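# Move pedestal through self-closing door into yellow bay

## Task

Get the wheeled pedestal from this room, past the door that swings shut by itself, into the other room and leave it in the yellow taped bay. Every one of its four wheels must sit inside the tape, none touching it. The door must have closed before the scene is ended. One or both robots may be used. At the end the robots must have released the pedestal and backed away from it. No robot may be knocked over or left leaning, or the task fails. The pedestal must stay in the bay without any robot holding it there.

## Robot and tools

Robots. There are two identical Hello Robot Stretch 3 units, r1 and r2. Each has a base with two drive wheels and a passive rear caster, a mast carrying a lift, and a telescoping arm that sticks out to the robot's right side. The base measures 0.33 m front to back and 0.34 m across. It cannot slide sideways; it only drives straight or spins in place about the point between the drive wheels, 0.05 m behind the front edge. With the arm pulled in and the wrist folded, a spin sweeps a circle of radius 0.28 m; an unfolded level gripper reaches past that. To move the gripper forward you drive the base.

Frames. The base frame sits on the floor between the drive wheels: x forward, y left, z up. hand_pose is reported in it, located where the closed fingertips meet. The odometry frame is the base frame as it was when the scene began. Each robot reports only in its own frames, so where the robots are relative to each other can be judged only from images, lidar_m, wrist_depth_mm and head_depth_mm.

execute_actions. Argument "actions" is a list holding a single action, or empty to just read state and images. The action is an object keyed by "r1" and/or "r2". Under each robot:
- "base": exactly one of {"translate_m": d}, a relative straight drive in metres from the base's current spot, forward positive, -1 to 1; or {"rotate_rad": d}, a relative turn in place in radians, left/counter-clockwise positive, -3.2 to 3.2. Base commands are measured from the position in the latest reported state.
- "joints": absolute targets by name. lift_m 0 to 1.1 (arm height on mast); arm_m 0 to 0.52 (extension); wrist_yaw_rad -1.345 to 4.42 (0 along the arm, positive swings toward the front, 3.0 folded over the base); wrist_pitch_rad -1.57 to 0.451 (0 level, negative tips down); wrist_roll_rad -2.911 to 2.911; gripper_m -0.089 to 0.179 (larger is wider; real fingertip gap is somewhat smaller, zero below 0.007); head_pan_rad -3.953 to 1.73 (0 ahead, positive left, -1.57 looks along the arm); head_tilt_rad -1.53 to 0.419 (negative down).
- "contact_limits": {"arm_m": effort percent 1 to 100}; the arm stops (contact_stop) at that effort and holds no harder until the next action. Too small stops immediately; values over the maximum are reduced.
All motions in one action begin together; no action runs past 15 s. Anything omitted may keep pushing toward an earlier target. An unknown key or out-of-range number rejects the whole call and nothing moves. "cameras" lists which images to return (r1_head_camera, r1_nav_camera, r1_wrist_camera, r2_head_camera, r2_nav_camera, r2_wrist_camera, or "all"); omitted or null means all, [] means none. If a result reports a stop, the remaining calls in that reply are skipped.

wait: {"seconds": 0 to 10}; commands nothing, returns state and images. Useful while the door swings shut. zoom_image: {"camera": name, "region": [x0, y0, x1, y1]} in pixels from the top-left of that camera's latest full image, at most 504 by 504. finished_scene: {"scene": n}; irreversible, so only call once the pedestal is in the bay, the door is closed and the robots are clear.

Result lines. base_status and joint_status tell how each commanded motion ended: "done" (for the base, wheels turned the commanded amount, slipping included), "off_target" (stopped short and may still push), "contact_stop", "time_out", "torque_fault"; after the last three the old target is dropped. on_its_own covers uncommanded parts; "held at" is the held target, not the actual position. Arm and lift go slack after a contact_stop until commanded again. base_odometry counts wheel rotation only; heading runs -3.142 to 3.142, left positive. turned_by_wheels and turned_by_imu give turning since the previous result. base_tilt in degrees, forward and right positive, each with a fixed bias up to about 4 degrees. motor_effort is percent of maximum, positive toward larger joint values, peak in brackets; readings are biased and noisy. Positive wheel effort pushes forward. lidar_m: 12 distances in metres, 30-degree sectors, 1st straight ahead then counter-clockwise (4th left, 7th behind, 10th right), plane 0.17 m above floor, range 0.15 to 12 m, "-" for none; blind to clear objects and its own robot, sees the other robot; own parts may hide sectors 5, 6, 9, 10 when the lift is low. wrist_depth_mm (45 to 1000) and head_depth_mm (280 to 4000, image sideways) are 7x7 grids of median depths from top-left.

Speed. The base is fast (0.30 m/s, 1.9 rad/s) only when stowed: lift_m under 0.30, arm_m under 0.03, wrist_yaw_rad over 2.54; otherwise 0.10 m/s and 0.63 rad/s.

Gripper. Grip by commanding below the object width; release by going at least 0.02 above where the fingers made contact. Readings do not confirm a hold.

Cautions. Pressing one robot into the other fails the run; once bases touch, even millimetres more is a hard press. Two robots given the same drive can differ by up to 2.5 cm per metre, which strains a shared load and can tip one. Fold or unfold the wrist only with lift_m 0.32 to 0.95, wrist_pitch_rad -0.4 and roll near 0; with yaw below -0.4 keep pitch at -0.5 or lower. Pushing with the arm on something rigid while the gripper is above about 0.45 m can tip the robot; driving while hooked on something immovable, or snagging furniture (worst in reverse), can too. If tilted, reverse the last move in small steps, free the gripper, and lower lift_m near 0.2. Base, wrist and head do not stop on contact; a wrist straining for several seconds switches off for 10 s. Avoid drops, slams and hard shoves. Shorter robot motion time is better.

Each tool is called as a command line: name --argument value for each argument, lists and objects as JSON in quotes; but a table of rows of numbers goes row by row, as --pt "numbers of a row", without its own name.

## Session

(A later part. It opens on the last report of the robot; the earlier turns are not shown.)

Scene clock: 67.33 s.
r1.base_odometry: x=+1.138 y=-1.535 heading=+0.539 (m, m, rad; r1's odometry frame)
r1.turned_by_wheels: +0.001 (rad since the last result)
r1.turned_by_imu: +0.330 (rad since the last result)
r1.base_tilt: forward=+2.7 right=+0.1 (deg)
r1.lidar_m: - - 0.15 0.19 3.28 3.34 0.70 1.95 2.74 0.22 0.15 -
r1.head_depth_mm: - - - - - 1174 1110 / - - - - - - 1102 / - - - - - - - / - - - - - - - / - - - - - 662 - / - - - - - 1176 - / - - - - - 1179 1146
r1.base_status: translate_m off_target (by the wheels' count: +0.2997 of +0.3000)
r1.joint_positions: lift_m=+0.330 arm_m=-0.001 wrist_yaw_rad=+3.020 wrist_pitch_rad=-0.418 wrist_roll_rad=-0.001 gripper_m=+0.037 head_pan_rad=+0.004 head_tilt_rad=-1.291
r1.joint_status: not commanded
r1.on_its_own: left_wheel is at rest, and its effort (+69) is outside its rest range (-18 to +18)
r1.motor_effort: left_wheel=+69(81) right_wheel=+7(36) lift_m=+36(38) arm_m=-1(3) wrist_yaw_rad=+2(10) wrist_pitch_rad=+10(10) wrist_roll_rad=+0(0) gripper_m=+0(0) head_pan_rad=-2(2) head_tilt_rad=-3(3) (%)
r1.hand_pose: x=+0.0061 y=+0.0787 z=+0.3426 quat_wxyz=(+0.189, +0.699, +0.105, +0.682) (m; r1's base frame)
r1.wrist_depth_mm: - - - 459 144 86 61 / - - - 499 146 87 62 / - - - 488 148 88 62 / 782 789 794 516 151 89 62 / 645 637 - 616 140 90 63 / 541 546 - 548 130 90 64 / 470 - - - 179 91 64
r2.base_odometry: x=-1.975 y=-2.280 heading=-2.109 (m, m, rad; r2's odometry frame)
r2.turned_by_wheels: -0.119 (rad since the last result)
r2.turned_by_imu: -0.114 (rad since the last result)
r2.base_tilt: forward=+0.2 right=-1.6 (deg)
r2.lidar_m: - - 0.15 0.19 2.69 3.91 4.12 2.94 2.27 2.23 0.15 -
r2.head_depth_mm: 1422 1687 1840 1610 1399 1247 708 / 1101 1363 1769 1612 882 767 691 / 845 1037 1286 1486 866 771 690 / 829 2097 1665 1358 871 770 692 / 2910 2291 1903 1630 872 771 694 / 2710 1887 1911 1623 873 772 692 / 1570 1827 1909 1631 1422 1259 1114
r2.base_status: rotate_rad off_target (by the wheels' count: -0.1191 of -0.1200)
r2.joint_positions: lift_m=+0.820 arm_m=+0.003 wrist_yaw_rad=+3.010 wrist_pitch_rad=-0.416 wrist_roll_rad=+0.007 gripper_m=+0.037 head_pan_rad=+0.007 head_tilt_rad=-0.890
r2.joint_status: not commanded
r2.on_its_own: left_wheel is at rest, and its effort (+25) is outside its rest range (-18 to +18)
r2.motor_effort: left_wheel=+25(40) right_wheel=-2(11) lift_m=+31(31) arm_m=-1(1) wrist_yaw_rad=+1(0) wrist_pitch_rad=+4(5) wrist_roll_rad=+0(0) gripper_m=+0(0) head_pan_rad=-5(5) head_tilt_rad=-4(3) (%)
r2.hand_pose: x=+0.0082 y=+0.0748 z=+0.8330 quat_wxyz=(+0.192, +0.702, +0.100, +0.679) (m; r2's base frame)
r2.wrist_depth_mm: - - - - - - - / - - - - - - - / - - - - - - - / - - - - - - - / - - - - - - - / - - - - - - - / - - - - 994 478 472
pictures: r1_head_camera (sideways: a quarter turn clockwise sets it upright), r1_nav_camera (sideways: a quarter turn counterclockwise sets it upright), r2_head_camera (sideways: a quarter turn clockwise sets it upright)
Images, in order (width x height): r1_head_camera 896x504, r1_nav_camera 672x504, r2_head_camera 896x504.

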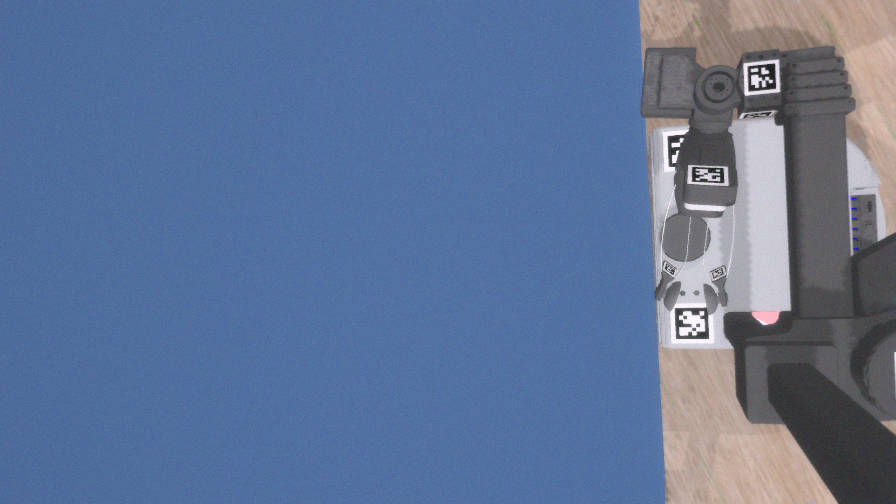

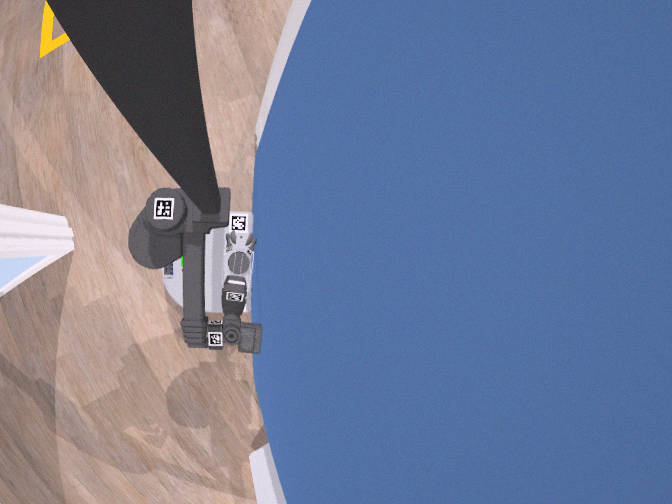

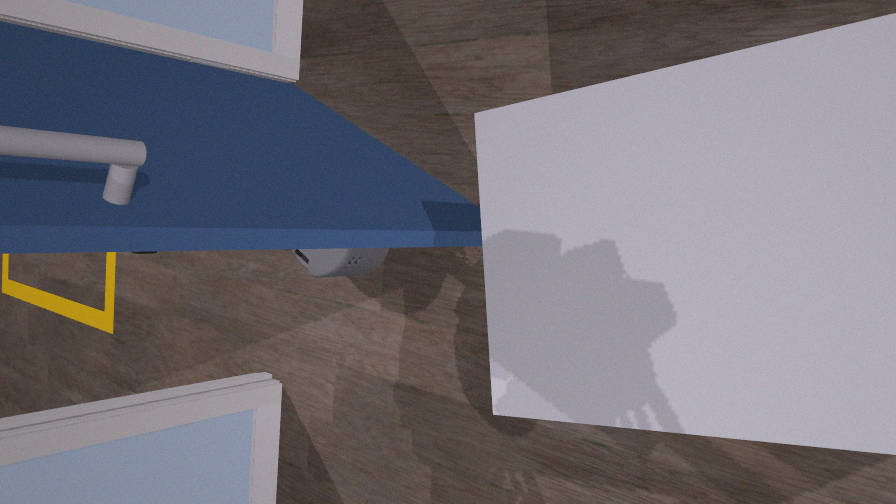

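execute_actions --actions '[{"r1":{"base":{"rotate_rad":0.2}}}]' --cameras '[]'

execute_actions --actions '[{"r1":{"base":{"translate_m":0.3}}}]' --cameras '["r1_nav_camera","r2_head_camera","r2_nav_camera"]'

Scene clock: 68.87 s.
r1.base_odometry: x=+1.138 y=-1.535 heading=+0.737 (m, m, rad; r1's odometry frame)
r1.turned_by_wheels: +0.199 (rad since the last result)
r1.turned_by_imu: +0.181 (rad since the last result)
r1.base_tilt: forward=+2.6 right=+0.0 (deg)
r1.lidar_m: - - 0.15 0.52 3.26 0.71 0.70 2.57 2.98 0.19 0.15 -
r1.head_depth_mm: - - - - 365 1166 1106 / - - - - 389 - 1109 / - - - - 437 - - / - - - - 487 - - / - - - - 481 1208 - / - - - - 558 1186 - / - - - - 528 1184 1145
r1.base_status: rotate_rad off_target (by the wheels' count: +0.1989 of +0.2000)
r1.joint_positions: lift_m=+0.330 arm_m=-0.001 wrist_yaw_rad=+3.013 wrist_pitch_rad=-0.418 wrist_roll_rad=-0.001 gripper_m=+0.037 head_pan_rad=+0.004 head_tilt_rad=-1.291
r1.joint_status: not commanded
r1.on_its_own: right_wheel is at rest, and its effort (+37) is outside its rest range (-18 to +18)
r1.motor_effort: left_wheel=-5(55) right_wheel=+37(37) lift_m=+36(36) arm_m=-2(2) wrist_yaw_rad=+4(4) wrist_pitch_rad=+9(10) wrist_roll_rad=+0(0) gripper_m=+0(0) head_pan_rad=-1(2) head_tilt_rad=-3(3) (%)
r1.hand_pose: x=+0.0074 y=+0.0785 z=+0.3426 quat_wxyz=(+0.191, +0.699, +0.103, +0.681) (m; r1's base frame)
r1.wrist_depth_mm: - - - - 264 130 86 / - - - - 258 130 86 / 991 981 - - 256 128 86 / 766 781 799 814 249 127 85 / 636 647 - 660 217 126 85 / 539 545 - 563 190 125 84 / 471 - - 484 272 123 83
r2.base_odometry: x=-1.975 y=-2.280 heading=-2.109 (m, m, rad; r2's odometry frame)
r2.turned_by_wheels: +0.000 (rad since the last result)
r2.turned_by_imu: +0.000 (rad since the last result)
r2.base_tilt: forward=+0.2 right=-1.5 (deg)
r2.lidar_m: - - 0.15 0.19 2.68 3.93 4.11 2.93 2.27 2.23 0.15 -
r2.head_depth_mm: 1415 1682 1862 1612 1401 1243 710 / 931 1313 1762 1609 881 769 689 / 808 962 1185 1366 866 770 691 / 2774 2102 1664 1592 872 770 692 / 2918 2288 1907 1626 869 772 692 / 2698 1907 1913 1624 876 770 693 / 1573 1831 1915 1625 1429 1258 1111
r2.base_status: not commanded
r2.joint_positions: lift_m=+0.820 arm_m=+0.003 wrist_yaw_rad=+3.010 wrist_pitch_rad=-0.416 wrist_roll_rad=+0.007 gripper_m=+0.037 head_pan_rad=+0.007 head_tilt_rad=-0.890
r2.joint_status: not commanded
r2.on_its_own: left_wheel is at rest, and its effort (+25) is outside its rest range (-18 to +18)
r2.motor_effort: left_wheel=+25(25) right_wheel=-2(2) lift_m=+31(31) arm_m=-1(1) wrist_yaw_rad=+1(1) wrist_pitch_rad=+4(4) wrist_roll_rad=+0(0) gripper_m=+0(0) head_pan_rad=-4(6) head_tilt_rad=-4(3) (%)
r2.hand_pose: x=+0.0082 y=+0.0748 z=+0.8330 quat_wxyz=(+0.192, +0.702, +0.100, +0.679) (m; r2's base frame)
r2.wrist_depth_mm: - - - - - - - / - - - - - - - / - - - - - - - / - - - - - - - / - - - - - - - / - - - - - - - / - - - - - 480 473
pictures: none
No camera images: the call's "cameras" was empty. Leave "cameras" out to get every camera's image.

Scene clock: 72.83 s.
r1.base_odometry: x=+1.359 y=-1.334 heading=+0.739 (m, m, rad; r1's odometry frame)
r1.turned_by_wheels: +0.002 (rad since the last result)
r1.turned_by_imu: +0.339 (rad since the last result)
r1.base_tilt: forward=+2.7 right=+0.1 (deg)
r1.lidar_m: - - 0.15 0.19 3.52 0.89 2.09 2.94 0.67 0.22 0.15 -
r1.head_depth_mm: - - - - - 1171 1110 / - - - - - - 1106 / - - - - - - - / - - - - - - - / - - - - - 674 - / - - - - - 1176 - / - - - - - 1180 1140
r1.base_status: translate_m off_target (by the wheels' count: +0.2997 of +0.3000)
r1.joint_positions: lift_m=+0.330 arm_m=-0.001 wrist_yaw_rad=+3.021 wrist_pitch_rad=-0.418 wrist_roll_rad=-0.001 gripper_m=+0.037 head_pan_rad=+0.003 head_tilt_rad=-1.291
r1.joint_status: not commanded
r1.on_its_own: left_wheel is at rest, and its effort (+78) is outside its rest range (-18 to +18)
r1.motor_effort: left_wheel=+78(85) right_wheel=+1(40) lift_m=+36(37) arm_m=-1(2) wrist_yaw_rad=+1(10) wrist_pitch_rad=+10(10) wrist_roll_rad=+0(0) gripper_m=+0(0) head_pan_rad=-1(2) head_tilt_rad=-4(3) (%)
r1.hand_pose: x=+0.0057 y=+0.0788 z=+0.3426 quat_wxyz=(+0.188, +0.699, +0.105, +0.682) (m; r1's base frame)
r1.wrist_depth_mm: - - - - 144 86 62 / - - - - 147 87 62 / 998 1000 - 932 150 88 63 / 766 789 805 740 152 89 63 / 645 641 - 643 141 90 64 / 541 548 - 547 130 91 64 / 470 - - - 181 92 65
r2.base_odometry: x=-1.975 y=-2.280 heading=-2.109 (m, m, rad; r2's odometry frame)
r2.turned_by_wheels: +0.000 (rad since the last result)
r2.turned_by_imu: +0.001 (rad since the last result)
r2.base_tilt: forward=+0.2 right=-1.5 (deg)
r2.lidar_m: - - 0.15 0.19 2.68 3.89 4.12 2.93 2.27 2.23 0.15 -
r2.head_depth_mm: 1370 1369 1286 1374 1383 1243 708 / 2781 1342 1616 1554 883 767 689 / 2890 2167 1700 1588 866 768 692 / 2889 2291 1901 1625 871 771 691 / 2890 2280 1894 1613 871 772 693 / 2697 1900 1904 1625 871 775 694 / 1567 1831 1919 1628 1422 1258 1115
r2.base_status: not commanded
r2.joint_positions: lift_m=+0.820 arm_m=+0.003 wrist_yaw_rad=+3.010 wrist_pitch_rad=-0.416 wrist_roll_rad=+0.007 gripper_m=+0.037 head_pan_rad=+0.007 head_tilt_rad=-0.890
r2.joint_status: not commanded
r2.on_its_own: left_wheel is at rest, and its effort (+25) is outside its rest range (-18 to +18)
r2.motor_effort: left_wheel=+25(25) right_wheel=-2(2) lift_m=+31(31) arm_m=-1(1) wrist_yaw_rad=-1(0) wrist_pitch_rad=+5(5) wrist_roll_rad=+0(0) gripper_m=+0(1) head_pan_rad=-5(5) head_tilt_rad=-4(3) (%)
r2.hand_pose: x=+0.0082 y=+0.0748 z=+0.8330 quat_wxyz=(+0.192, +0.702, +0.100, +0.679) (m; r2's base frame)
r2.wrist_depth_mm: - - - - - - - / - - - - - - - / - - - - - - - / - - - - - - - / - - - - - - - / - - - - - - - / - - - - - 475 472
pictures: r1_nav_camera (sideways: a quarter turn counterclockwise sets it upright), r2_head_camera (sideways: a quarter turn clockwise sets it upright), r2_nav_camera (sideways: a quarter turn counterclockwise sets it upright)
Images, in order (width x height): r1_nav_camera 672x504, r2_head_camera 896x504, r2_nav_camera 672x504.

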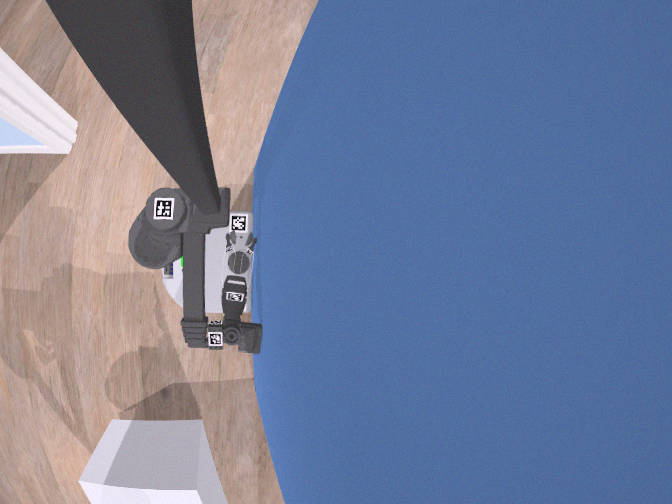

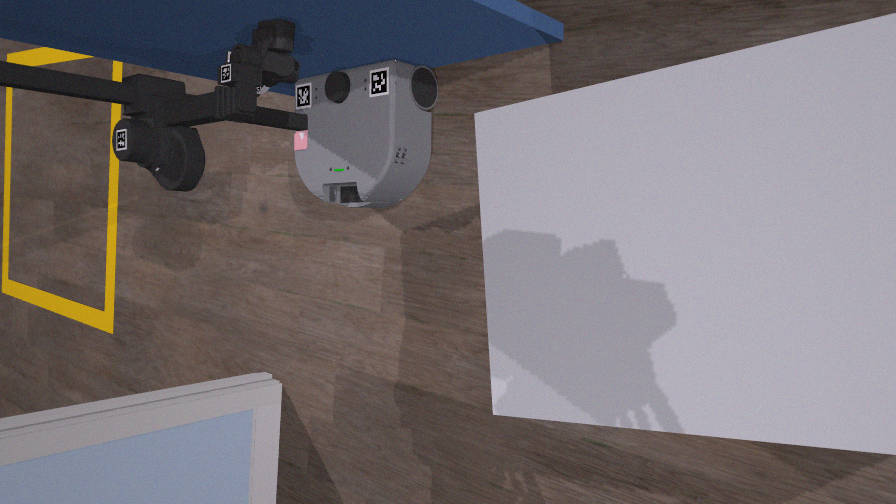

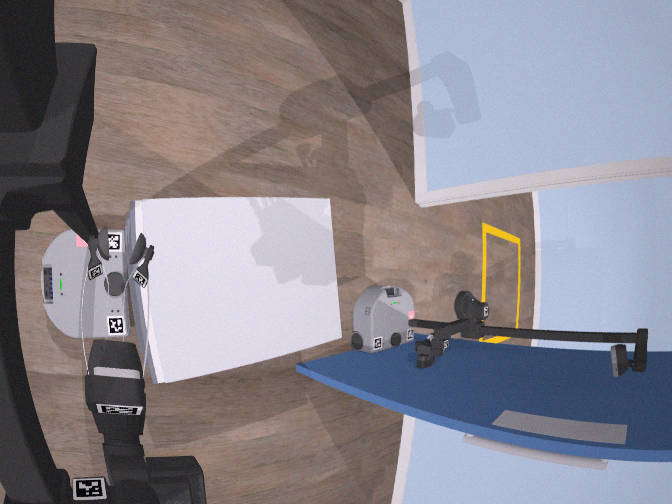

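execute_actions --actions '[{"r1":{"base":{"rotate_rad":0.12}},"r2":{"base":{"rotate_rad":0.22}}}]' --cameras '[]'

execute_actions --actions '[{"r1":{"base":{"translate_m":0.2}},"r2":{"base":{"translate_m":0.35}}}]' --cameras '["r1_nav_camera","r2_head_camera","r2_nav_camera"]'

Scene clock: 75.83 s.
r1.base_odometry: x=+1.359 y=-1.334 heading=+0.859 (m, m, rad; r1's odometry frame)
r1.turned_by_wheels: +0.120 (rad since the last result)
r1.turned_by_imu: +0.117 (rad since the last result)
r1.base_tilt: forward=+2.6 right=+0.0 (deg)
r1.lidar_m: - - 0.15 0.34 3.33 0.89 2.75 0.87 0.67 0.20 0.15 -
r1.head_depth_mm: - - - - 411 1161 1105 / - - - - 434 - 1104 / - - - - 460 - - / - - - - 490 - - / - - - - 522 1203 - / - - - - 409 1199 - / - - - - 431 1181 1141
r1.base_status: done
r1.joint_positions: lift_m=+0.330 arm_m=-0.001 wrist_yaw_rad=+3.017 wrist_pitch_rad=-0.418 wrist_roll_rad=-0.001 gripper_m=+0.037 head_pan_rad=+0.002 head_tilt_rad=-1.291
r1.joint_status: not commanded
r1.motor_effort: left_wheel=-3(63) right_wheel=+16(34) lift_m=+36(36) arm_m=-1(1) wrist_yaw_rad=+3(4) wrist_pitch_rad=+9(10) wrist_roll_rad=+0(0) gripper_m=+0(0) head_pan_rad=-1(1) head_tilt_rad=-2(3) (%)
r1.hand_pose: x=+0.0067 y=+0.0786 z=+0.3426 quat_wxyz=(+0.190, +0.699, +0.104, +0.682) (m; r1's base frame)
r1.wrist_depth_mm: - - - - 203 110 75 / - - - - 204 110 76 / - 980 - - 203 110 75 / 771 786 801 814 204 110 76 / 636 645 - 655 181 110 76 / 545 553 - 560 164 110 76 / 470 - - 391 231 110 75
r2.base_odometry: x=-1.975 y=-2.280 heading=-1.890 (m, m, rad; r2's odometry frame)
r2.turned_by_wheels: +0.219 (rad since the last result)
r2.turned_by_imu: +0.211 (rad since the last result)
r2.base_tilt: forward=+0.2 right=-1.6 (deg)
r2.lidar_m: - - 0.15 2.53 2.98 4.11 4.11 2.54 2.24 0.19 0.15 -
r2.head_depth_mm: 2872 2158 1644 1500 877 767 687 / 2869 2283 1890 1590 868 766 690 / 2858 2295 1895 1610 866 768 691 / 1696 1978 1899 1613 871 769 691 / 1659 1924 1904 1629 872 772 692 / 1706 1993 1911 1624 1413 1233 703 / 1776 2084 1914 1636 1423 1260 1125
r2.base_status: done
r2.joint_positions: lift_m=+0.820 arm_m=+0.003 wrist_yaw_rad=+3.010 wrist_pitch_rad=-0.416 wrist_roll_rad=+0.007 gripper_m=+0.037 head_pan_rad=+0.007 head_tilt_rad=-0.890
r2.joint_status: not commanded
r2.motor_effort: left_wheel=-2(19) right_wheel=+17(33) lift_m=+31(31) arm_m=-1(1) wrist_yaw_rad=+0(0) wrist_pitch_rad=+5(5) wrist_roll_rad=+0(0) gripper_m=+0(0) head_pan_rad=-5(4) head_tilt_rad=-3(3) (%)
r2.hand_pose: x=+0.0082 y=+0.0748 z=+0.8330 quat_wxyz=(+0.192, +0.702, +0.100, +0.679) (m; r2's base frame)
r2.wrist_depth_mm: - - - - - - - / - - - - - - - / - - - - - - - / - - - - - - - / - - - - - - - / - - - - - - - / - - - - - 972 996
pictures: none
No camera images: the call's "cameras" was empty. Leave "cameras" out to get every camera's image.

Scene clock: 80.27 s.
r1.base_odometry: x=+1.490 y=-1.182 heading=+0.859 (m, m, rad; r1's odometry frame)
r1.turned_by_wheels: +0.001 (rad since the last result)
r1.turned_by_imu: -0.018 (rad since the last result)
r1.base_tilt: forward=+2.6 right=+0.1 (deg)
r1.lidar_m: - - 0.15 0.20 3.40 0.93 2.79 0.41 0.43 0.21 0.15 -
r1.head_depth_mm: - - - - 605 1171 1110 / - - - - - - 1103 / - - - - - - - / - - - - - - - / - - - - - 938 - / - - - - - 1181 - / - - - - - 1179 1145
r1.base_status: translate_m off_target (by the wheels' count: +0.1997 of +0.2000)
r1.joint_positions: lift_m=+0.330 arm_m=-0.001 wrist_yaw_rad=+3.025 wrist_pitch_rad=-0.418 wrist_roll_rad=+0.001 gripper_m=+0.037 head_pan_rad=+0.002 head_tilt_rad=-1.296
r1.joint_status: not commanded
r1.on_its_own: left_wheel is at rest, and its effort (+52) is outside its rest range (-18 to +18); right_wheel is at rest, and its effort (+23) is outside its rest range (-18 to +18)
r1.motor_effort: left_wheel=+52(93) right_wheel=+23(60) lift_m=+34(38) arm_m=-2(3) wrist_yaw_rad=-2(3) wrist_pitch_rad=+10(12) wrist_roll_rad=-1(1) gripper_m=+0(0) head_pan_rad=-1(3) head_tilt_rad=-1(3) (%)
r1.hand_pose: x=+0.0049 y=+0.0788 z=+0.3426 quat_wxyz=(+0.187, +0.699, +0.106, +0.682) (m; r1's base frame)
r1.wrist_depth_mm: - - - - 146 87 62 / - - - - 149 88 63 / - 990 - 941 152 89 63 / 764 790 808 743 155 90 63 / 643 646 - 651 143 91 64 / 542 546 - 547 132 92 64 / 471 - - - 183 93 65
r2.base_odometry: x=-2.085 y=-2.612 heading=-1.889 (m, m, rad; r2's odometry frame)
r2.turned_by_wheels: +0.000 (rad since the last result)
r2.turned_by_imu: -0.071 (rad since the last result)
r2.base_tilt: forward=+0.2 right=-1.5 (deg)
r2.lidar_m: - - 0.15 2.44 2.77 4.46 4.44 2.74 2.31 0.20 0.15 -
r2.head_depth_mm: 2861 2267 1759 1402 1286 792 689 / 2857 2289 1879 1618 863 767 689 / 2848 2286 1882 1620 869 769 689 / 2920 2315 1888 1623 867 771 692 / 1356 1525 1768 1631 868 771 693 / 1313 1537 1793 1624 1395 799 695 / 1346 1584 1821 1629 1420 1262 1132
r2.base_status: done
r2.joint_positions: lift_m=+0.820 arm_m=+0.003 wrist_yaw_rad=+3.010 wrist_pitch_rad=-0.416 wrist_roll_rad=+0.007 gripper_m=+0.037 head_pan_rad=+0.007 head_tilt_rad=-0.891
r2.joint_status: not commanded
r2.motor_effort: left_wheel=+17(33) right_wheel=+5(31) lift_m=+31(31) arm_m=-1(1) wrist_yaw_rad=+0(0) wrist_pitch_rad=+5(5) wrist_roll_rad=+0(0) gripper_m=+0(0) head_pan_rad=-5(5) head_tilt_rad=-4(3) (%)
r2.hand_pose: x=+0.0081 y=+0.0749 z=+0.8331 quat_wxyz=(+0.192, +0.702, +0.100, +0.679) (m; r2's base frame)
r2.wrist_depth_mm: - - - - - - - / - - - - - - - / - - - - - - - / - - - - - - - / - - - - - - - / - - - - - - - / - - - - - - -
pictures: r1_nav_camera (sideways: a quarter turn counterclockwise sets it upright), r2_head_camera (sideways: a quarter turn clockwise sets it upright), r2_nav_camera (sideways: a quarter turn counterclockwise sets it upright)
Images, in order (width x height): r1_nav_camera 672x504, r2_head_camera 896x504, r2_nav_camera 672x504.

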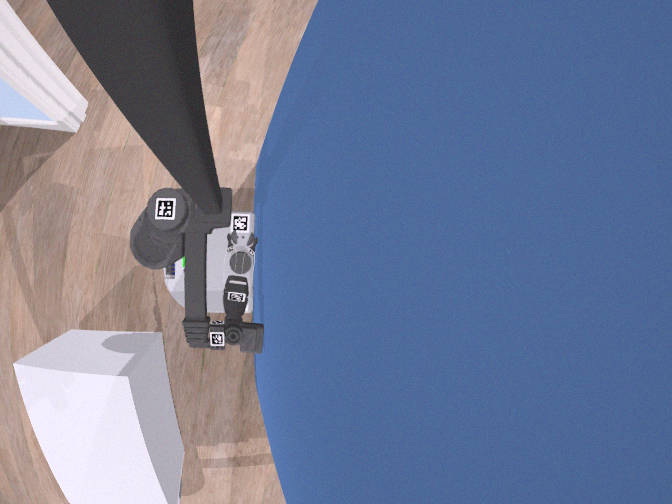

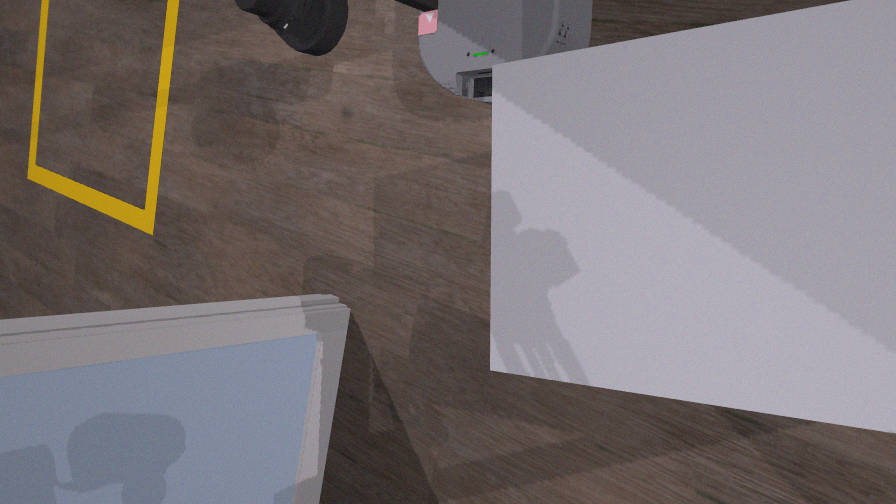

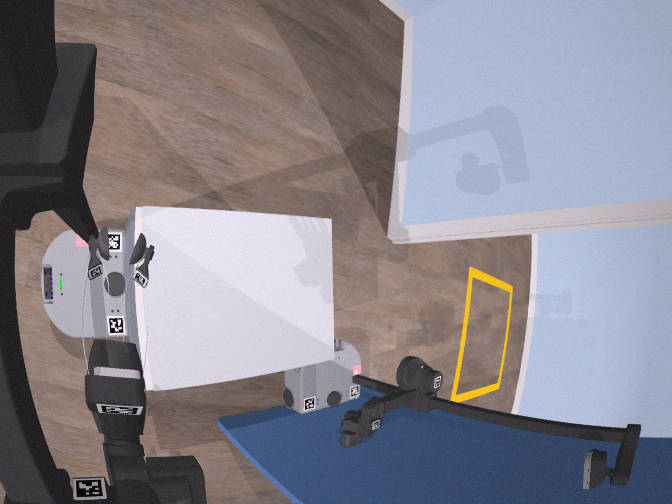

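execute_actions --actions '[{"r2":{"base":{"translate_m":0.3}}}]' --cameras '[]'

execute_actions --actions '[{"r2":{"base":{"rotate_rad":-0.12}}}]' --cameras '[]'

execute_actions --actions '[{"r2":{"base":{"translate_m":0.15}}}]' --cameras '["r1_nav_camera","r2_head_camera","r2_nav_camera"]'

Scene clock: 84.67 s.
r1.base_odometry: x=+1.490 y=-1.182 heading=+0.859 (m, m, rad; r1's odometry frame)
r1.turned_by_wheels: +0.000 (rad since the last result)
r1.turned_by_imu: +0.001 (rad since the last result)
r1.base_tilt: forward=+2.6 right=+0.0 (deg)
r1.lidar_m: - - 0.15 0.20 3.42 0.93 0.32 0.33 0.44 0.21 0.15 -
r1.head_depth_mm: - - - - 605 1174 1113 / - - - - - - 1103 / - - - - - - - / - - - - - - - / - - - - - 935 - / - - - - - 1182 - / - - - - - 1176 1143
r1.base_status: not commanded
r1.joint_positions: lift_m=+0.330 arm_m=-0.001 wrist_yaw_rad=+3.025 wrist_pitch_rad=-0.418 wrist_roll_rad=+0.001 gripper_m=+0.037 head_pan_rad=+0.002 head_tilt_rad=-1.296
r1.joint_status: not commanded
r1.on_its_own: left_wheel is at rest, and its effort (+52) is outside its rest range (-18 to +18); right_wheel is at rest, and its effort (+22) is outside its rest range (-18 to +18)
r1.motor_effort: left_wheel=+52(52) right_wheel=+22(23) lift_m=+35(34) arm_m=-2(2) wrist_yaw_rad=-3(1) wrist_pitch_rad=+10(9) wrist_roll_rad=-1(1) gripper_m=-1(0) head_pan_rad=-2(0) head_tilt_rad=-1(2) (%)
r1.hand_pose: x=+0.0049 y=+0.0788 z=+0.3426 quat_wxyz=(+0.187, +0.699, +0.106, +0.682) (m; r1's base frame)
r1.wrist_depth_mm: - - - - 147 87 62 / - - - - 149 88 63 / - - - 930 152 89 63 / 778 779 804 741 154 90 63 / 639 649 - 649 144 91 64 / 538 548 - 548 132 92 64 / 471 - - - 183 93 65
r2.base_odometry: x=-2.179 y=-2.897 heading=-1.889 (m, m, rad; r2's odometry frame)
r2.turned_by_wheels: +0.000 (rad since the last result)
r2.turned_by_imu: +0.003 (rad since the last result)
r2.base_tilt: forward=+0.2 right=-1.6 (deg)
r2.lidar_m: - - 0.15 2.38 2.70 4.52 4.74 2.81 2.38 0.20 0.15 -
r2.head_depth_mm: 2834 2272 1883 1604 1206 792 689 / 2879 2278 1888 1609 869 769 691 / 2869 2267 1894 1622 866 769 690 / 2893 2288 1889 1613 866 770 692 / 2694 1269 1461 1587 872 772 693 / 1015 1193 1433 1614 1365 798 693 / 1044 1228 1476 1628 1419 1257 1132
r2.base_status: done
r2.joint_positions: lift_m=+0.820 arm_m=+0.003 wrist_yaw_rad=+3.010 wrist_pitch_rad=-0.416 wrist_roll_rad=+0.007 gripper_m=+0.037 head_pan_rad=+0.007 head_tilt_rad=-0.891
r2.joint_status: not commanded
r2.motor_effort: left_wheel=+11(25) right_wheel=+11(18) lift_m=+31(31) arm_m=-1(1) wrist_yaw_rad=+0(0) wrist_pitch_rad=+5(5) wrist_roll_rad=+0(0) gripper_m=+0(0) head_pan_rad=-5(5) head_tilt_rad=-3(3) (%)
r2.hand_pose: x=+0.0081 y=+0.0749 z=+0.8331 quat_wxyz=(+0.192, +0.702, +0.100, +0.679) (m; r2's base frame)
r2.wrist_depth_mm: - - - - - - - / - - - - - - - / - - - - - - - / - - - - - - - / - - - - - - - / - - - - - - - / - - - - - - -
pictures: none
No camera images: the call's "cameras" was empty. Leave "cameras" out to get every camera's image.

Scene clock: 86.03 s.
r1.base_odometry: x=+1.490 y=-1.182 heading=+0.859 (m, m, rad; r1's odometry frame)
r1.turned_by_wheels: +0.000 (rad since the last result)
r1.turned_by_imu: +0.000 (rad since the last result)
r1.base_tilt: forward=+2.6 right=+0.1 (deg)
r1.lidar_m: - - 0.15 0.20 3.40 0.93 0.30 0.32 0.43 0.21 0.15 -
r1.head_depth_mm: - - - - 606 1170 1112 / - - - - - - 1107 / - - - - - - - / - - - - - - - / - - - - - 933 - / - - - - - 1182 - / - - - - - 1173 1144
r1.base_status: not commanded
r1.joint_positions: lift_m=+0.330 arm_m=-0.001 wrist_yaw_rad=+3.025 wrist_pitch_rad=-0.418 wrist_roll_rad=+0.001 gripper_m=+0.037 head_pan_rad=+0.002 head_tilt_rad=-1.296
r1.joint_status: not commanded
r1.on_its_own: left_wheel is at rest, and its effort (+52) is outside its rest range (-18 to +18); right_wheel is at rest, and its effort (+22) is outside its rest range (-18 to +18)
r1.motor_effort: left_wheel=+52(52) right_wheel=+22(22) lift_m=+34(34) arm_m=-2(2) wrist_yaw_rad=-1(3) wrist_pitch_rad=+10(9) wrist_roll_rad=-1(1) gripper_m=+0(0) head_pan_rad=-1(1) head_tilt_rad=-2(1) (%)
r1.hand_pose: x=+0.0049 y=+0.0788 z=+0.3426 quat_wxyz=(+0.187, +0.699, +0.106, +0.682) (m; r1's base frame)
r1.wrist_depth_mm: - - - - 147 87 62 / - - - - 149 88 63 / - - - 952 152 89 63 / 784 783 803 746 155 90 63 / 637 644 - 643 143 91 64 / 540 546 - 547 132 92 64 / 472 - - - 183 93 65
r2.base_odometry: x=-2.179 y=-2.897 heading=-2.008 (m, m, rad; r2's odometry frame)
r2.turned_by_wheels: -0.119 (rad since the last result)
r2.turned_by_imu: -0.115 (rad since the last result)
r2.base_tilt: forward=+0.2 right=-1.5 (deg)
r2.lidar_m: - - 0.15 0.19 2.55 3.82 4.74 3.04 2.41 0.59 0.15 -
r2.head_depth_mm: 2869 2287 1892 946 1226 1132 709 / 2862 2276 1886 1620 866 769 689 / 2858 2276 1892 1622 867 767 691 / 2904 2294 1898 1617 869 770 692 / 2913 2270 1898 1623 873 773 693 / 2868 2173 1411 1563 888 771 693 / 998 1149 1373 1577 1414 1254 1111
r2.base_status: rotate_rad off_target (by the wheels' count: -0.1191 of -0.1200)
r2.joint_positions: lift_m=+0.820 arm_m=+0.003 wrist_yaw_rad=+3.010 wrist_pitch_rad=-0.416 wrist_roll_rad=+0.007 gripper_m=+0.037 head_pan_rad=+0.007 head_tilt_rad=-0.891
r2.joint_status: not commanded
r2.on_its_own: left_wheel is at rest, and its effort (+25) is outside its rest range (-18 to +18)
r2.motor_effort: left_wheel=+25(39) right_wheel=-2(4) lift_m=+31(31) arm_m=-1(1) wrist_yaw_rad=+1(0) wrist_pitch_rad=+5(5) wrist_roll_rad=+0(0) gripper_m=+0(0) head_pan_rad=-5(4) head_tilt_rad=-3(3) (%)
r2.hand_pose: x=+0.0081 y=+0.0749 z=+0.8331 quat_wxyz=(+0.192, +0.702, +0.100, +0.679) (m; r2's base frame)
r2.wrist_depth_mm: - - - - - - - / - - - - - - - / - - - - - - - / - - - - - - - / - - - - - - - / - - - - - - - / - - - - - 478 474
pictures: none
No camera images: the call's "cameras" was empty. Leave "cameras" out to get every camera's image.

Scene clock: 88.73 s.
r1.base_odometry: x=+1.490 y=-1.182 heading=+0.859 (m, m, rad; r1's odometry frame)
r1.turned_by_wheels: +0.000 (rad since the last result)
r1.turned_by_imu: +0.001 (rad since the last result)
r1.base_tilt: forward=+2.6 right=+0.0 (deg)
r1.lidar_m: - - 0.15 0.19 3.41 0.28 0.28 0.29 0.42 0.21 0.15 -
r1.head_depth_mm: - - - - - 1174 1113 / - - - - - - 1105 / - - - - - - - / - - - - - - - / - - - - - 877 - / - - - - - 1186 - / - - - - - 1179 1146
r1.base_status: not commanded
r1.joint_positions: lift_m=+0.330 arm_m=-0.001 wrist_yaw_rad=+3.025 wrist_pitch_rad=-0.418 wrist_roll_rad=+0.001 gripper_m=+0.037 head_pan_rad=+0.002 head_tilt_rad=-1.295
r1.joint_status: not commanded
r1.on_its_own: left_wheel is at rest, and its effort (+51) is outside its rest range (-18 to +18); right_wheel is at rest, and its effort (+22) is outside its rest range (-18 to +18)
r1.motor_effort: left_wheel=+51(53) right_wheel=+22(22) lift_m=+34(34) arm_m=-1(2) wrist_yaw_rad=-1(2) wrist_pitch_rad=+9(10) wrist_roll_rad=-1(1) gripper_m=+0(0) head_pan_rad=-2(1) head_tilt_rad=-1(2) (%)
r1.hand_pose: x=+0.0049 y=+0.0788 z=+0.3426 quat_wxyz=(+0.187, +0.699, +0.106, +0.682) (m; r1's base frame)
r1.wrist_depth_mm: - - - - 147 87 62 / - - - - 150 88 63 / 986 989 - 936 152 89 63 / 776 803 807 751 155 90 63 / 633 646 - 650 143 91 64 / 544 549 - 550 132 92 64 / 468 - - - 183 93 65
r2.base_odometry: x=-2.242 y=-3.033 heading=-2.009 (m, m, rad; r2's odometry frame)
r2.turned_by_wheels: +0.000 (rad since the last result)
r2.turned_by_imu: +0.000 (rad since the last result)
r2.base_tilt: forward=+0.2 right=-1.5 (deg)
r2.lidar_m: - - 0.15 0.20 2.54 3.76 4.88 3.06 2.42 0.20 0.15 -
r2.head_depth_mm: 2821 2269 1890 1603 1167 1078 722 / 2877 2276 1900 1620 866 765 690 / 2840 2301 1891 1616 865 769 688 / 2879 2285 1908 1614 869 769 693 / 2911 2294 1908 1628 873 771 692 / 2907 2277 1311 1448 904 772 693 / 898 995 1170 1460 1419 1258 1114
r2.base_status: done
r2.joint_positions: lift_m=+0.820 arm_m=+0.003 wrist_yaw_rad=+3.010 wrist_pitch_rad=-0.416 wrist_roll_rad=+0.007 gripper_m=+0.037 head_pan_rad=+0.007 head_tilt_rad=-0.891
r2.joint_status: not commanded
r2.motor_effort: left_wheel=+4(54) right_wheel=+18(22) lift_m=+31(31) arm_m=-1(1) wrist_yaw_rad=+0(0) wrist_pitch_rad=+5(4) wrist_roll_rad=+0(0) gripper_m=+0(0) head_pan_rad=-5(5) head_tilt_rad=-3(3) (%)
r2.hand_pose: x=+0.0081 y=+0.0749 z=+0.8331 quat_wxyz=(+0.192, +0.702, +0.100, +0.679) (m; r2's base frame)
r2.wrist_depth_mm: - - - - - - - / - - - - - - - / - - - - - - - / - - - - - - - / - - - - - - - / - - - - - - - / - - - - - 479 475
pictures: r1_nav_camera (sideways: a quarter turn counterclockwise sets it upright), r2_head_camera (sideways: a quarter turn clockwise sets it upright), r2_nav_camera (sideways: a quarter turn counterclockwise sets it upright)
Images, in order (width x height): r1_nav_camera 672x504, r2_head_camera 896x504, r2_nav_camera 672x504.

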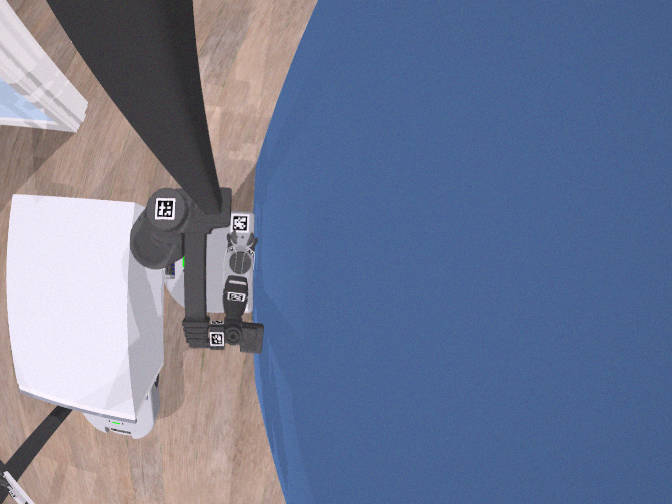

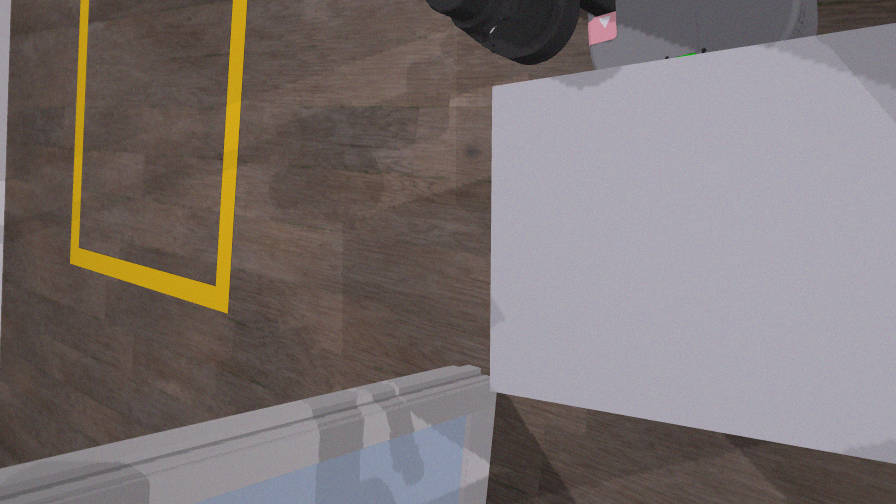

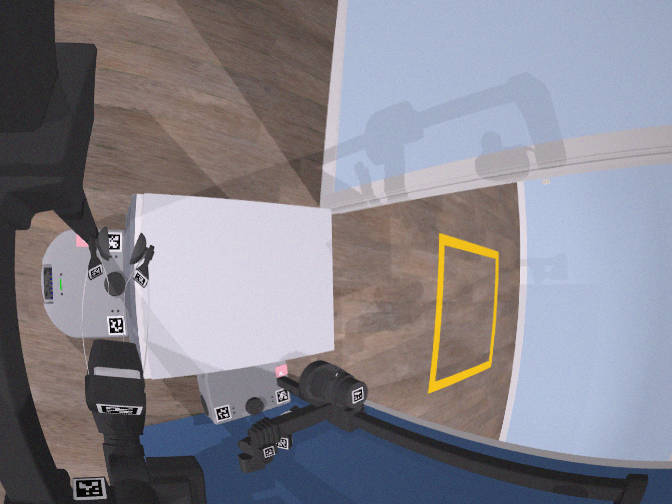

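execute_actions --actions '[{"r2":{"base":{"rotate_rad":0.05}}}]' --cameras '[]'

execute_actions --actions '[{"r2":{"base":{"translate_m":0.3},"joints":{"head_tilt_rad":-1.1}}}]' --cameras '["r1_nav_camera","r2_head_camera","r2_nav_camera"]'

Scene clock: 90.97 s.
r1.base_odometry: x=+1.490 y=-1.182 heading=+0.859 (m, m, rad; r1's odometry frame)
r1.turned_by_wheels: +0.000 (rad since the last result)
r1.turned_by_imu: +0.001 (rad since the last result)
r1.base_tilt: forward=+2.6 right=+0.0 (deg)
r1.lidar_m: - - 0.15 0.19 3.42 0.29 0.28 0.30 0.42 0.21 0.15 -
r1.head_depth_mm: - - - - - 1174 1114 / - - - - - - 1110 / - - - - - - - / - - - - - - - / - - - - - 877 - / - - - - - 1179 - / - - - - - 1181 1149
r1.base_status: not commanded
r1.joint_positions: lift_m=+0.330 arm_m=-0.001 wrist_yaw_rad=+3.025 wrist_pitch_rad=-0.418 wrist_roll_rad=+0.001 gripper_m=+0.037 head_pan_rad=+0.002 head_tilt_rad=-1.295
r1.joint_status: not commanded
r1.on_its_own: left_wheel is at rest, and its effort (+51) is outside its rest range (-18 to +18); right_wheel is at rest, and its effort (+21) is outside its rest range (-18 to +18)
r1.motor_effort: left_wheel=+51(51) right_wheel=+21(21) lift_m=+34(34) arm_m=-2(2) wrist_yaw_rad=-2(2) wrist_pitch_rad=+9(10) wrist_roll_rad=-1(1) gripper_m=+0(0) head_pan_rad=-1(0) head_tilt_rad=-2(1) (%)
r1.hand_pose: x=+0.0049 y=+0.0788 z=+0.3426 quat_wxyz=(+0.187, +0.699, +0.106, +0.682) (m; r1's base frame)
r1.wrist_depth_mm: - - - - 146 87 62 / - - - - 149 88 63 / 996 - - 954 152 89 63 / 775 775 811 739 155 90 64 / 636 643 - 656 144 91 64 / 541 549 - 552 132 92 64 / 472 - - - 183 93 65
r2.base_odometry: x=-2.242 y=-3.032 heading=-1.960 (m, m, rad; r2's odometry frame)
r2.turned_by_wheels: +0.049 (rad since the last result)
r2.turned_by_imu: +0.044 (rad since the last result)
r2.base_tilt: forward=+0.2 right=-1.6 (deg)
r2.lidar_m: - - 0.15 2.36 2.58 4.00 4.88 2.98 2.40 0.19 0.15 -
r2.head_depth_mm: 2832 2259 1889 1613 1168 1058 710 / 2880 2265 1898 1608 867 768 691 / 2873 2280 1887 1610 868 771 691 / 2887 2282 1895 1622 868 769 690 / 2871 2314 1899 1585 871 771 692 / 2783 1102 1212 1429 1341 774 694 / 864 990 1208 1501 1428 1258 1130
r2.base_status: rotate_rad off_target (by the wheels' count: +0.0491 of +0.0500)
r2.joint_positions: lift_m=+0.820 arm_m=+0.003 wrist_yaw_rad=+3.010 wrist_pitch_rad=-0.416 wrist_roll_rad=+0.007 gripper_m=+0.037 head_pan_rad=+0.007 head_tilt_rad=-0.891
r2.joint_status: not commanded
r2.on_its_own: right_wheel is at rest, and its effort (+25) is outside its rest range (-18 to +18)
r2.motor_effort: left_wheel=-2(6) right_wheel=+25(32) lift_m=+31(31) arm_m=-1(1) wrist_yaw_rad=+0(0) wrist_pitch_rad=+5(4) wrist_roll_rad=+0(0) gripper_m=+1(0) head_pan_rad=-6(5) head_tilt_rad=-3(3) (%)
r2.hand_pose: x=+0.0081 y=+0.0749 z=+0.8331 quat_wxyz=(+0.192, +0.702, +0.100, +0.679) (m; r2's base frame)
r2.wrist_depth_mm: - - - - - - - / - - - - - - - / - - - - - - - / - - - - - - - / - - - - - - - / - - - - - - - / - - - - - 999 468
pictures: none
No camera images: the call's "cameras" was empty. Leave "cameras" out to get every camera's image.

Scene clock: 94.90 s.
r1.base_odometry: x=+1.490 y=-1.182 heading=+0.859 (m, m, rad; r1's odometry frame)
r1.turned_by_wheels: +0.000 (rad since the last result)
r1.turned_by_imu: +0.001 (rad since the last result)
r1.base_tilt: forward=+2.6 right=+0.1 (deg)
r1.lidar_m: - - 0.15 0.19 0.39 0.29 0.29 0.30 4.90 0.21 0.15 -
r1.head_depth_mm: - - - - - 1172 1106 / - - - - - - 1100 / - - - - - - - / - - - - - - - / - - - - - 877 - / - - - - - 1176 - / - - - - - 1181 1148
r1.base_status: not commanded
r1.joint_positions: lift_m=+0.330 arm_m=-0.001 wrist_yaw_rad=+3.025 wrist_pitch_rad=-0.418 wrist_roll_rad=+0.001 gripper_m=+0.037 head_pan_rad=+0.002 head_tilt_rad=-1.295
r1.joint_status: not commanded
r1.on_its_own: left_wheel is at rest, and its effort (+51) is outside its rest range (-18 to +18); right_wheel is at rest, and its effort (+21) is outside its rest range (-18 to +18)
r1.motor_effort: left_wheel=+51(51) right_wheel=+21(20) lift_m=+34(34) arm_m=-1(1) wrist_yaw_rad=-1(3) wrist_pitch_rad=+10(10) wrist_roll_rad=-1(1) gripper_m=+0(0) head_pan_rad=-1(1) head_tilt_rad=-1(1) (%)
r1.hand_pose: x=+0.0049 y=+0.0788 z=+0.3426 quat_wxyz=(+0.187, +0.699, +0.106, +0.682) (m; r1's base frame)
r1.wrist_depth_mm: 375 - - - 147 87 62 / 373 - - - 149 88 63 / 372 492 - 931 152 89 63 / 373 530 812 752 155 90 63 / 372 530 - 643 143 91 64 / 371 535 - 550 132 92 64 / 361 - - - 183 93 65
r2.base_odometry: x=-2.356 y=-3.310 heading=-1.959 (m, m, rad; r2's odometry frame)
r2.turned_by_wheels: +0.001 (rad since the last result)
r2.turned_by_imu: -0.016 (rad since the last result)
r2.base_tilt: forward=+0.2 right=-1.5 (deg)
r2.lidar_m: - - 0.15 0.20 2.53 3.84 5.14 3.06 0.58 0.20 0.15 -
r2.head_depth_mm: 1953 1723 1546 1406 1271 750 978 / 1964 1737 1559 864 787 726 694 / 1975 1745 1559 865 791 726 692 / 1980 1760 1567 867 792 730 692 / 1990 1749 1573 870 792 726 698 / 1993 1763 1158 899 804 731 1074 / 1959 843 974 1347 1301 1195 1106
r2.base_status: done
r2.joint_positions: lift_m=+0.820 arm_m=+0.003 wrist_yaw_rad=+3.011 wrist_pitch_rad=-0.416 wrist_roll_rad=+0.007 gripper_m=+0.037 head_pan_rad=+0.007 head_tilt_rad=-1.088
r2.joint_status: all done
r2.motor_effort: left_wheel=+18(41) right_wheel=+3(31) lift_m=+31(31) arm_m=-1(1) wrist_yaw_rad=+0(0) wrist_pitch_rad=+5(5) wrist_roll_rad=+0(0) gripper_m=-1(0) head_pan_rad=-5(5) head_tilt_rad=-4(14) (%)
r2.hand_pose: x=+0.0081 y=+0.0749 z=+0.8331 quat_wxyz=(+0.192, +0.702, +0.100, +0.679) (m; r2's base frame)
r2.wrist_depth_mm: - - - - - - 734 / - - - - - - 734 / - - - - - - 745 / - - - - - - 751 / - - - - - - 751 / - - - - - - 753 / - - - - 998 705 477
pictures: r1_nav_camera (sideways: a quarter turn counterclockwise sets it upright), r2_head_camera (sideways: a quarter turn clockwise sets it upright), r2_nav_camera (sideways: a quarter turn counterclockwise sets it upright)
Images, in order (width x height): r1_nav_camera 672x504, r2_head_camera 896x504, r2_nav_camera 672x504.

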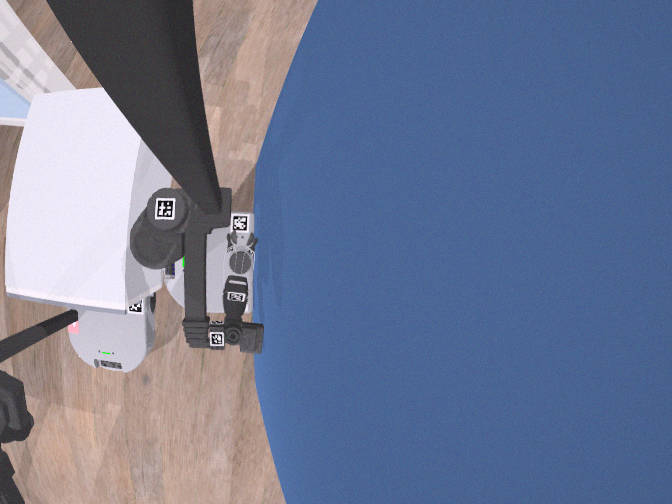

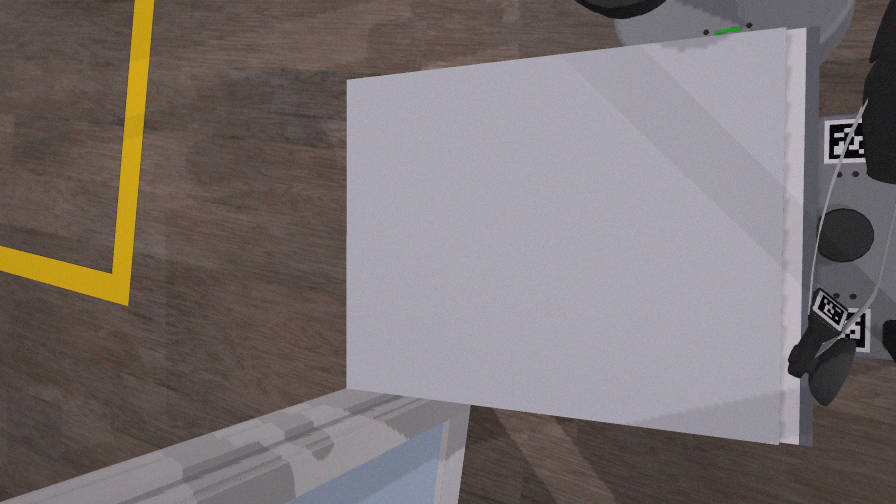

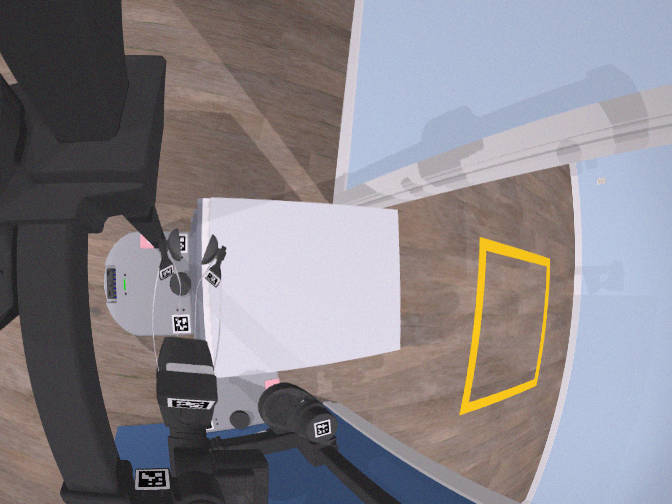

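execute_actions --actions '[{"r2":{"base":{"translate_m":0.25},"joints":{"head_tilt_rad":-1.3}}}]' --cameras '["r1_nav_camera","r2_head_camera"]'

Scene clock: 98.73 s.
r1.base_odometry: x=+1.490 y=-1.182 heading=+0.859 (m, m, rad; r1's odometry frame)
r1.turned_by_wheels: +0.000 (rad since the last result)
r1.turned_by_imu: +0.001 (rad since the last result)
r1.base_tilt: forward=+2.6 right=+0.0 (deg)
r1.lidar_m: - - 0.15 0.19 0.39 0.32 0.46 3.08 4.91 0.21 0.15 -
r1.head_depth_mm: - - - - - 1171 1110 / - - - - - - 1105 / - - - - - - - / - - - - - - - / - - - - - 880 - / - - - - - 1183 - / - - - - - 1175 1147
r1.base_status: not commanded
r1.joint_positions: lift_m=+0.330 arm_m=-0.001 wrist_yaw_rad=+3.025 wrist_pitch_rad=-0.418 wrist_roll_rad=+0.001 gripper_m=+0.037 head_pan_rad=+0.002 head_tilt_rad=-1.295
r1.joint_status: not commanded
r1.on_its_own: left_wheel is at rest, and its effort (+51) is outside its rest range (-18 to +18); right_wheel is at rest, and its effort (+21) is outside its rest range (-18 to +18)
r1.motor_effort: left_wheel=+51(51) right_wheel=+21(21) lift_m=+34(34) arm_m=-1(2) wrist_yaw_rad=-1(4) wrist_pitch_rad=+10(10) wrist_roll_rad=-1(1) gripper_m=+0(1) head_pan_rad=-2(1) head_tilt_rad=-2(2) (%)
r1.hand_pose: x=+0.0049 y=+0.0788 z=+0.3426 quat_wxyz=(+0.187, +0.699, +0.106, +0.682) (m; r1's base frame)
r1.wrist_depth_mm: 378 - - - 147 87 62 / 382 - - - 149 88 63 / 378 494 - 935 152 89 63 / 376 531 810 745 155 90 63 / 374 529 - 646 143 91 64 / 376 536 - 550 132 92 64 / 362 - - - 183 93 65
r2.base_odometry: x=-2.450 y=-3.541 heading=-1.959 (m, m, rad; r2's odometry frame)
r2.turned_by_wheels: +0.000 (rad since the last result)
r2.turned_by_imu: +0.002 (rad since the last result)
r2.base_tilt: forward=+0.2 right=-1.6 (deg)
r2.lidar_m: - - 0.15 0.20 2.49 3.80 5.40 0.81 0.57 0.20 0.15 -
r2.head_depth_mm: 1535 1445 1347 1281 1213 1035 1095 / 1537 1453 835 791 749 734 1100 / 1545 1452 839 795 753 - 1103 / 1543 1458 841 793 754 - - / 1551 1467 842 797 755 - 1113 / 1554 1466 857 805 757 1182 1121 / 1567 1455 871 1281 1248 1184 -
r2.base_status: done
r2.joint_positions: lift_m=+0.820 arm_m=+0.003 wrist_yaw_rad=+3.011 wrist_pitch_rad=-0.416 wrist_roll_rad=+0.007 gripper_m=+0.037 head_pan_rad=+0.007 head_tilt_rad=-1.284
r2.joint_status: all done
r2.motor_effort: left_wheel=+12(27) right_wheel=+10(18) lift_m=+31(31) arm_m=-1(1) wrist_yaw_rad=-1(0) wrist_pitch_rad=+4(4) wrist_roll_rad=+0(0) gripper_m=-1(0) head_pan_rad=-6(5) head_tilt_rad=-5(15) (%)
r2.hand_pose: x=+0.0081 y=+0.0749 z=+0.8331 quat_wxyz=(+0.192, +0.702, +0.100, +0.679) (m; r2's base frame)
r2.wrist_depth_mm: - - - - - 669 444 / - - - - - 682 432 / - - - - - 674 430 / - - - - - 695 454 / - - - - - 687 495 / - - - - - 692 564 / - - - - 983 481 477
pictures: r1_nav_camera (sideways: a quarter turn counterclockwise sets it upright), r2_head_camera (sideways: a quarter turn clockwise sets it upright)
Images, in order (width x height): r1_nav_camera 672x504, r2_head_camera 896x504.

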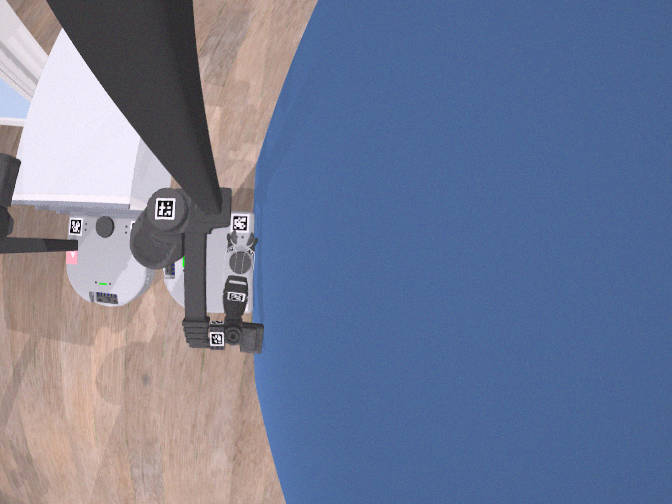

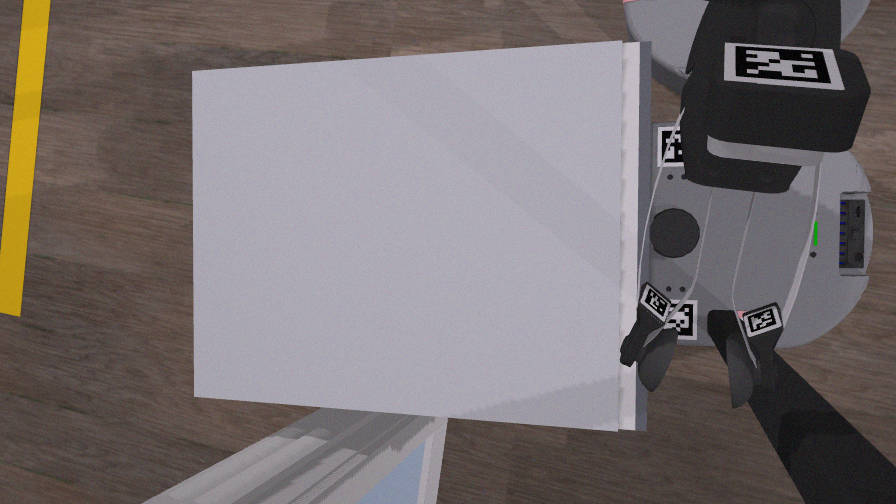

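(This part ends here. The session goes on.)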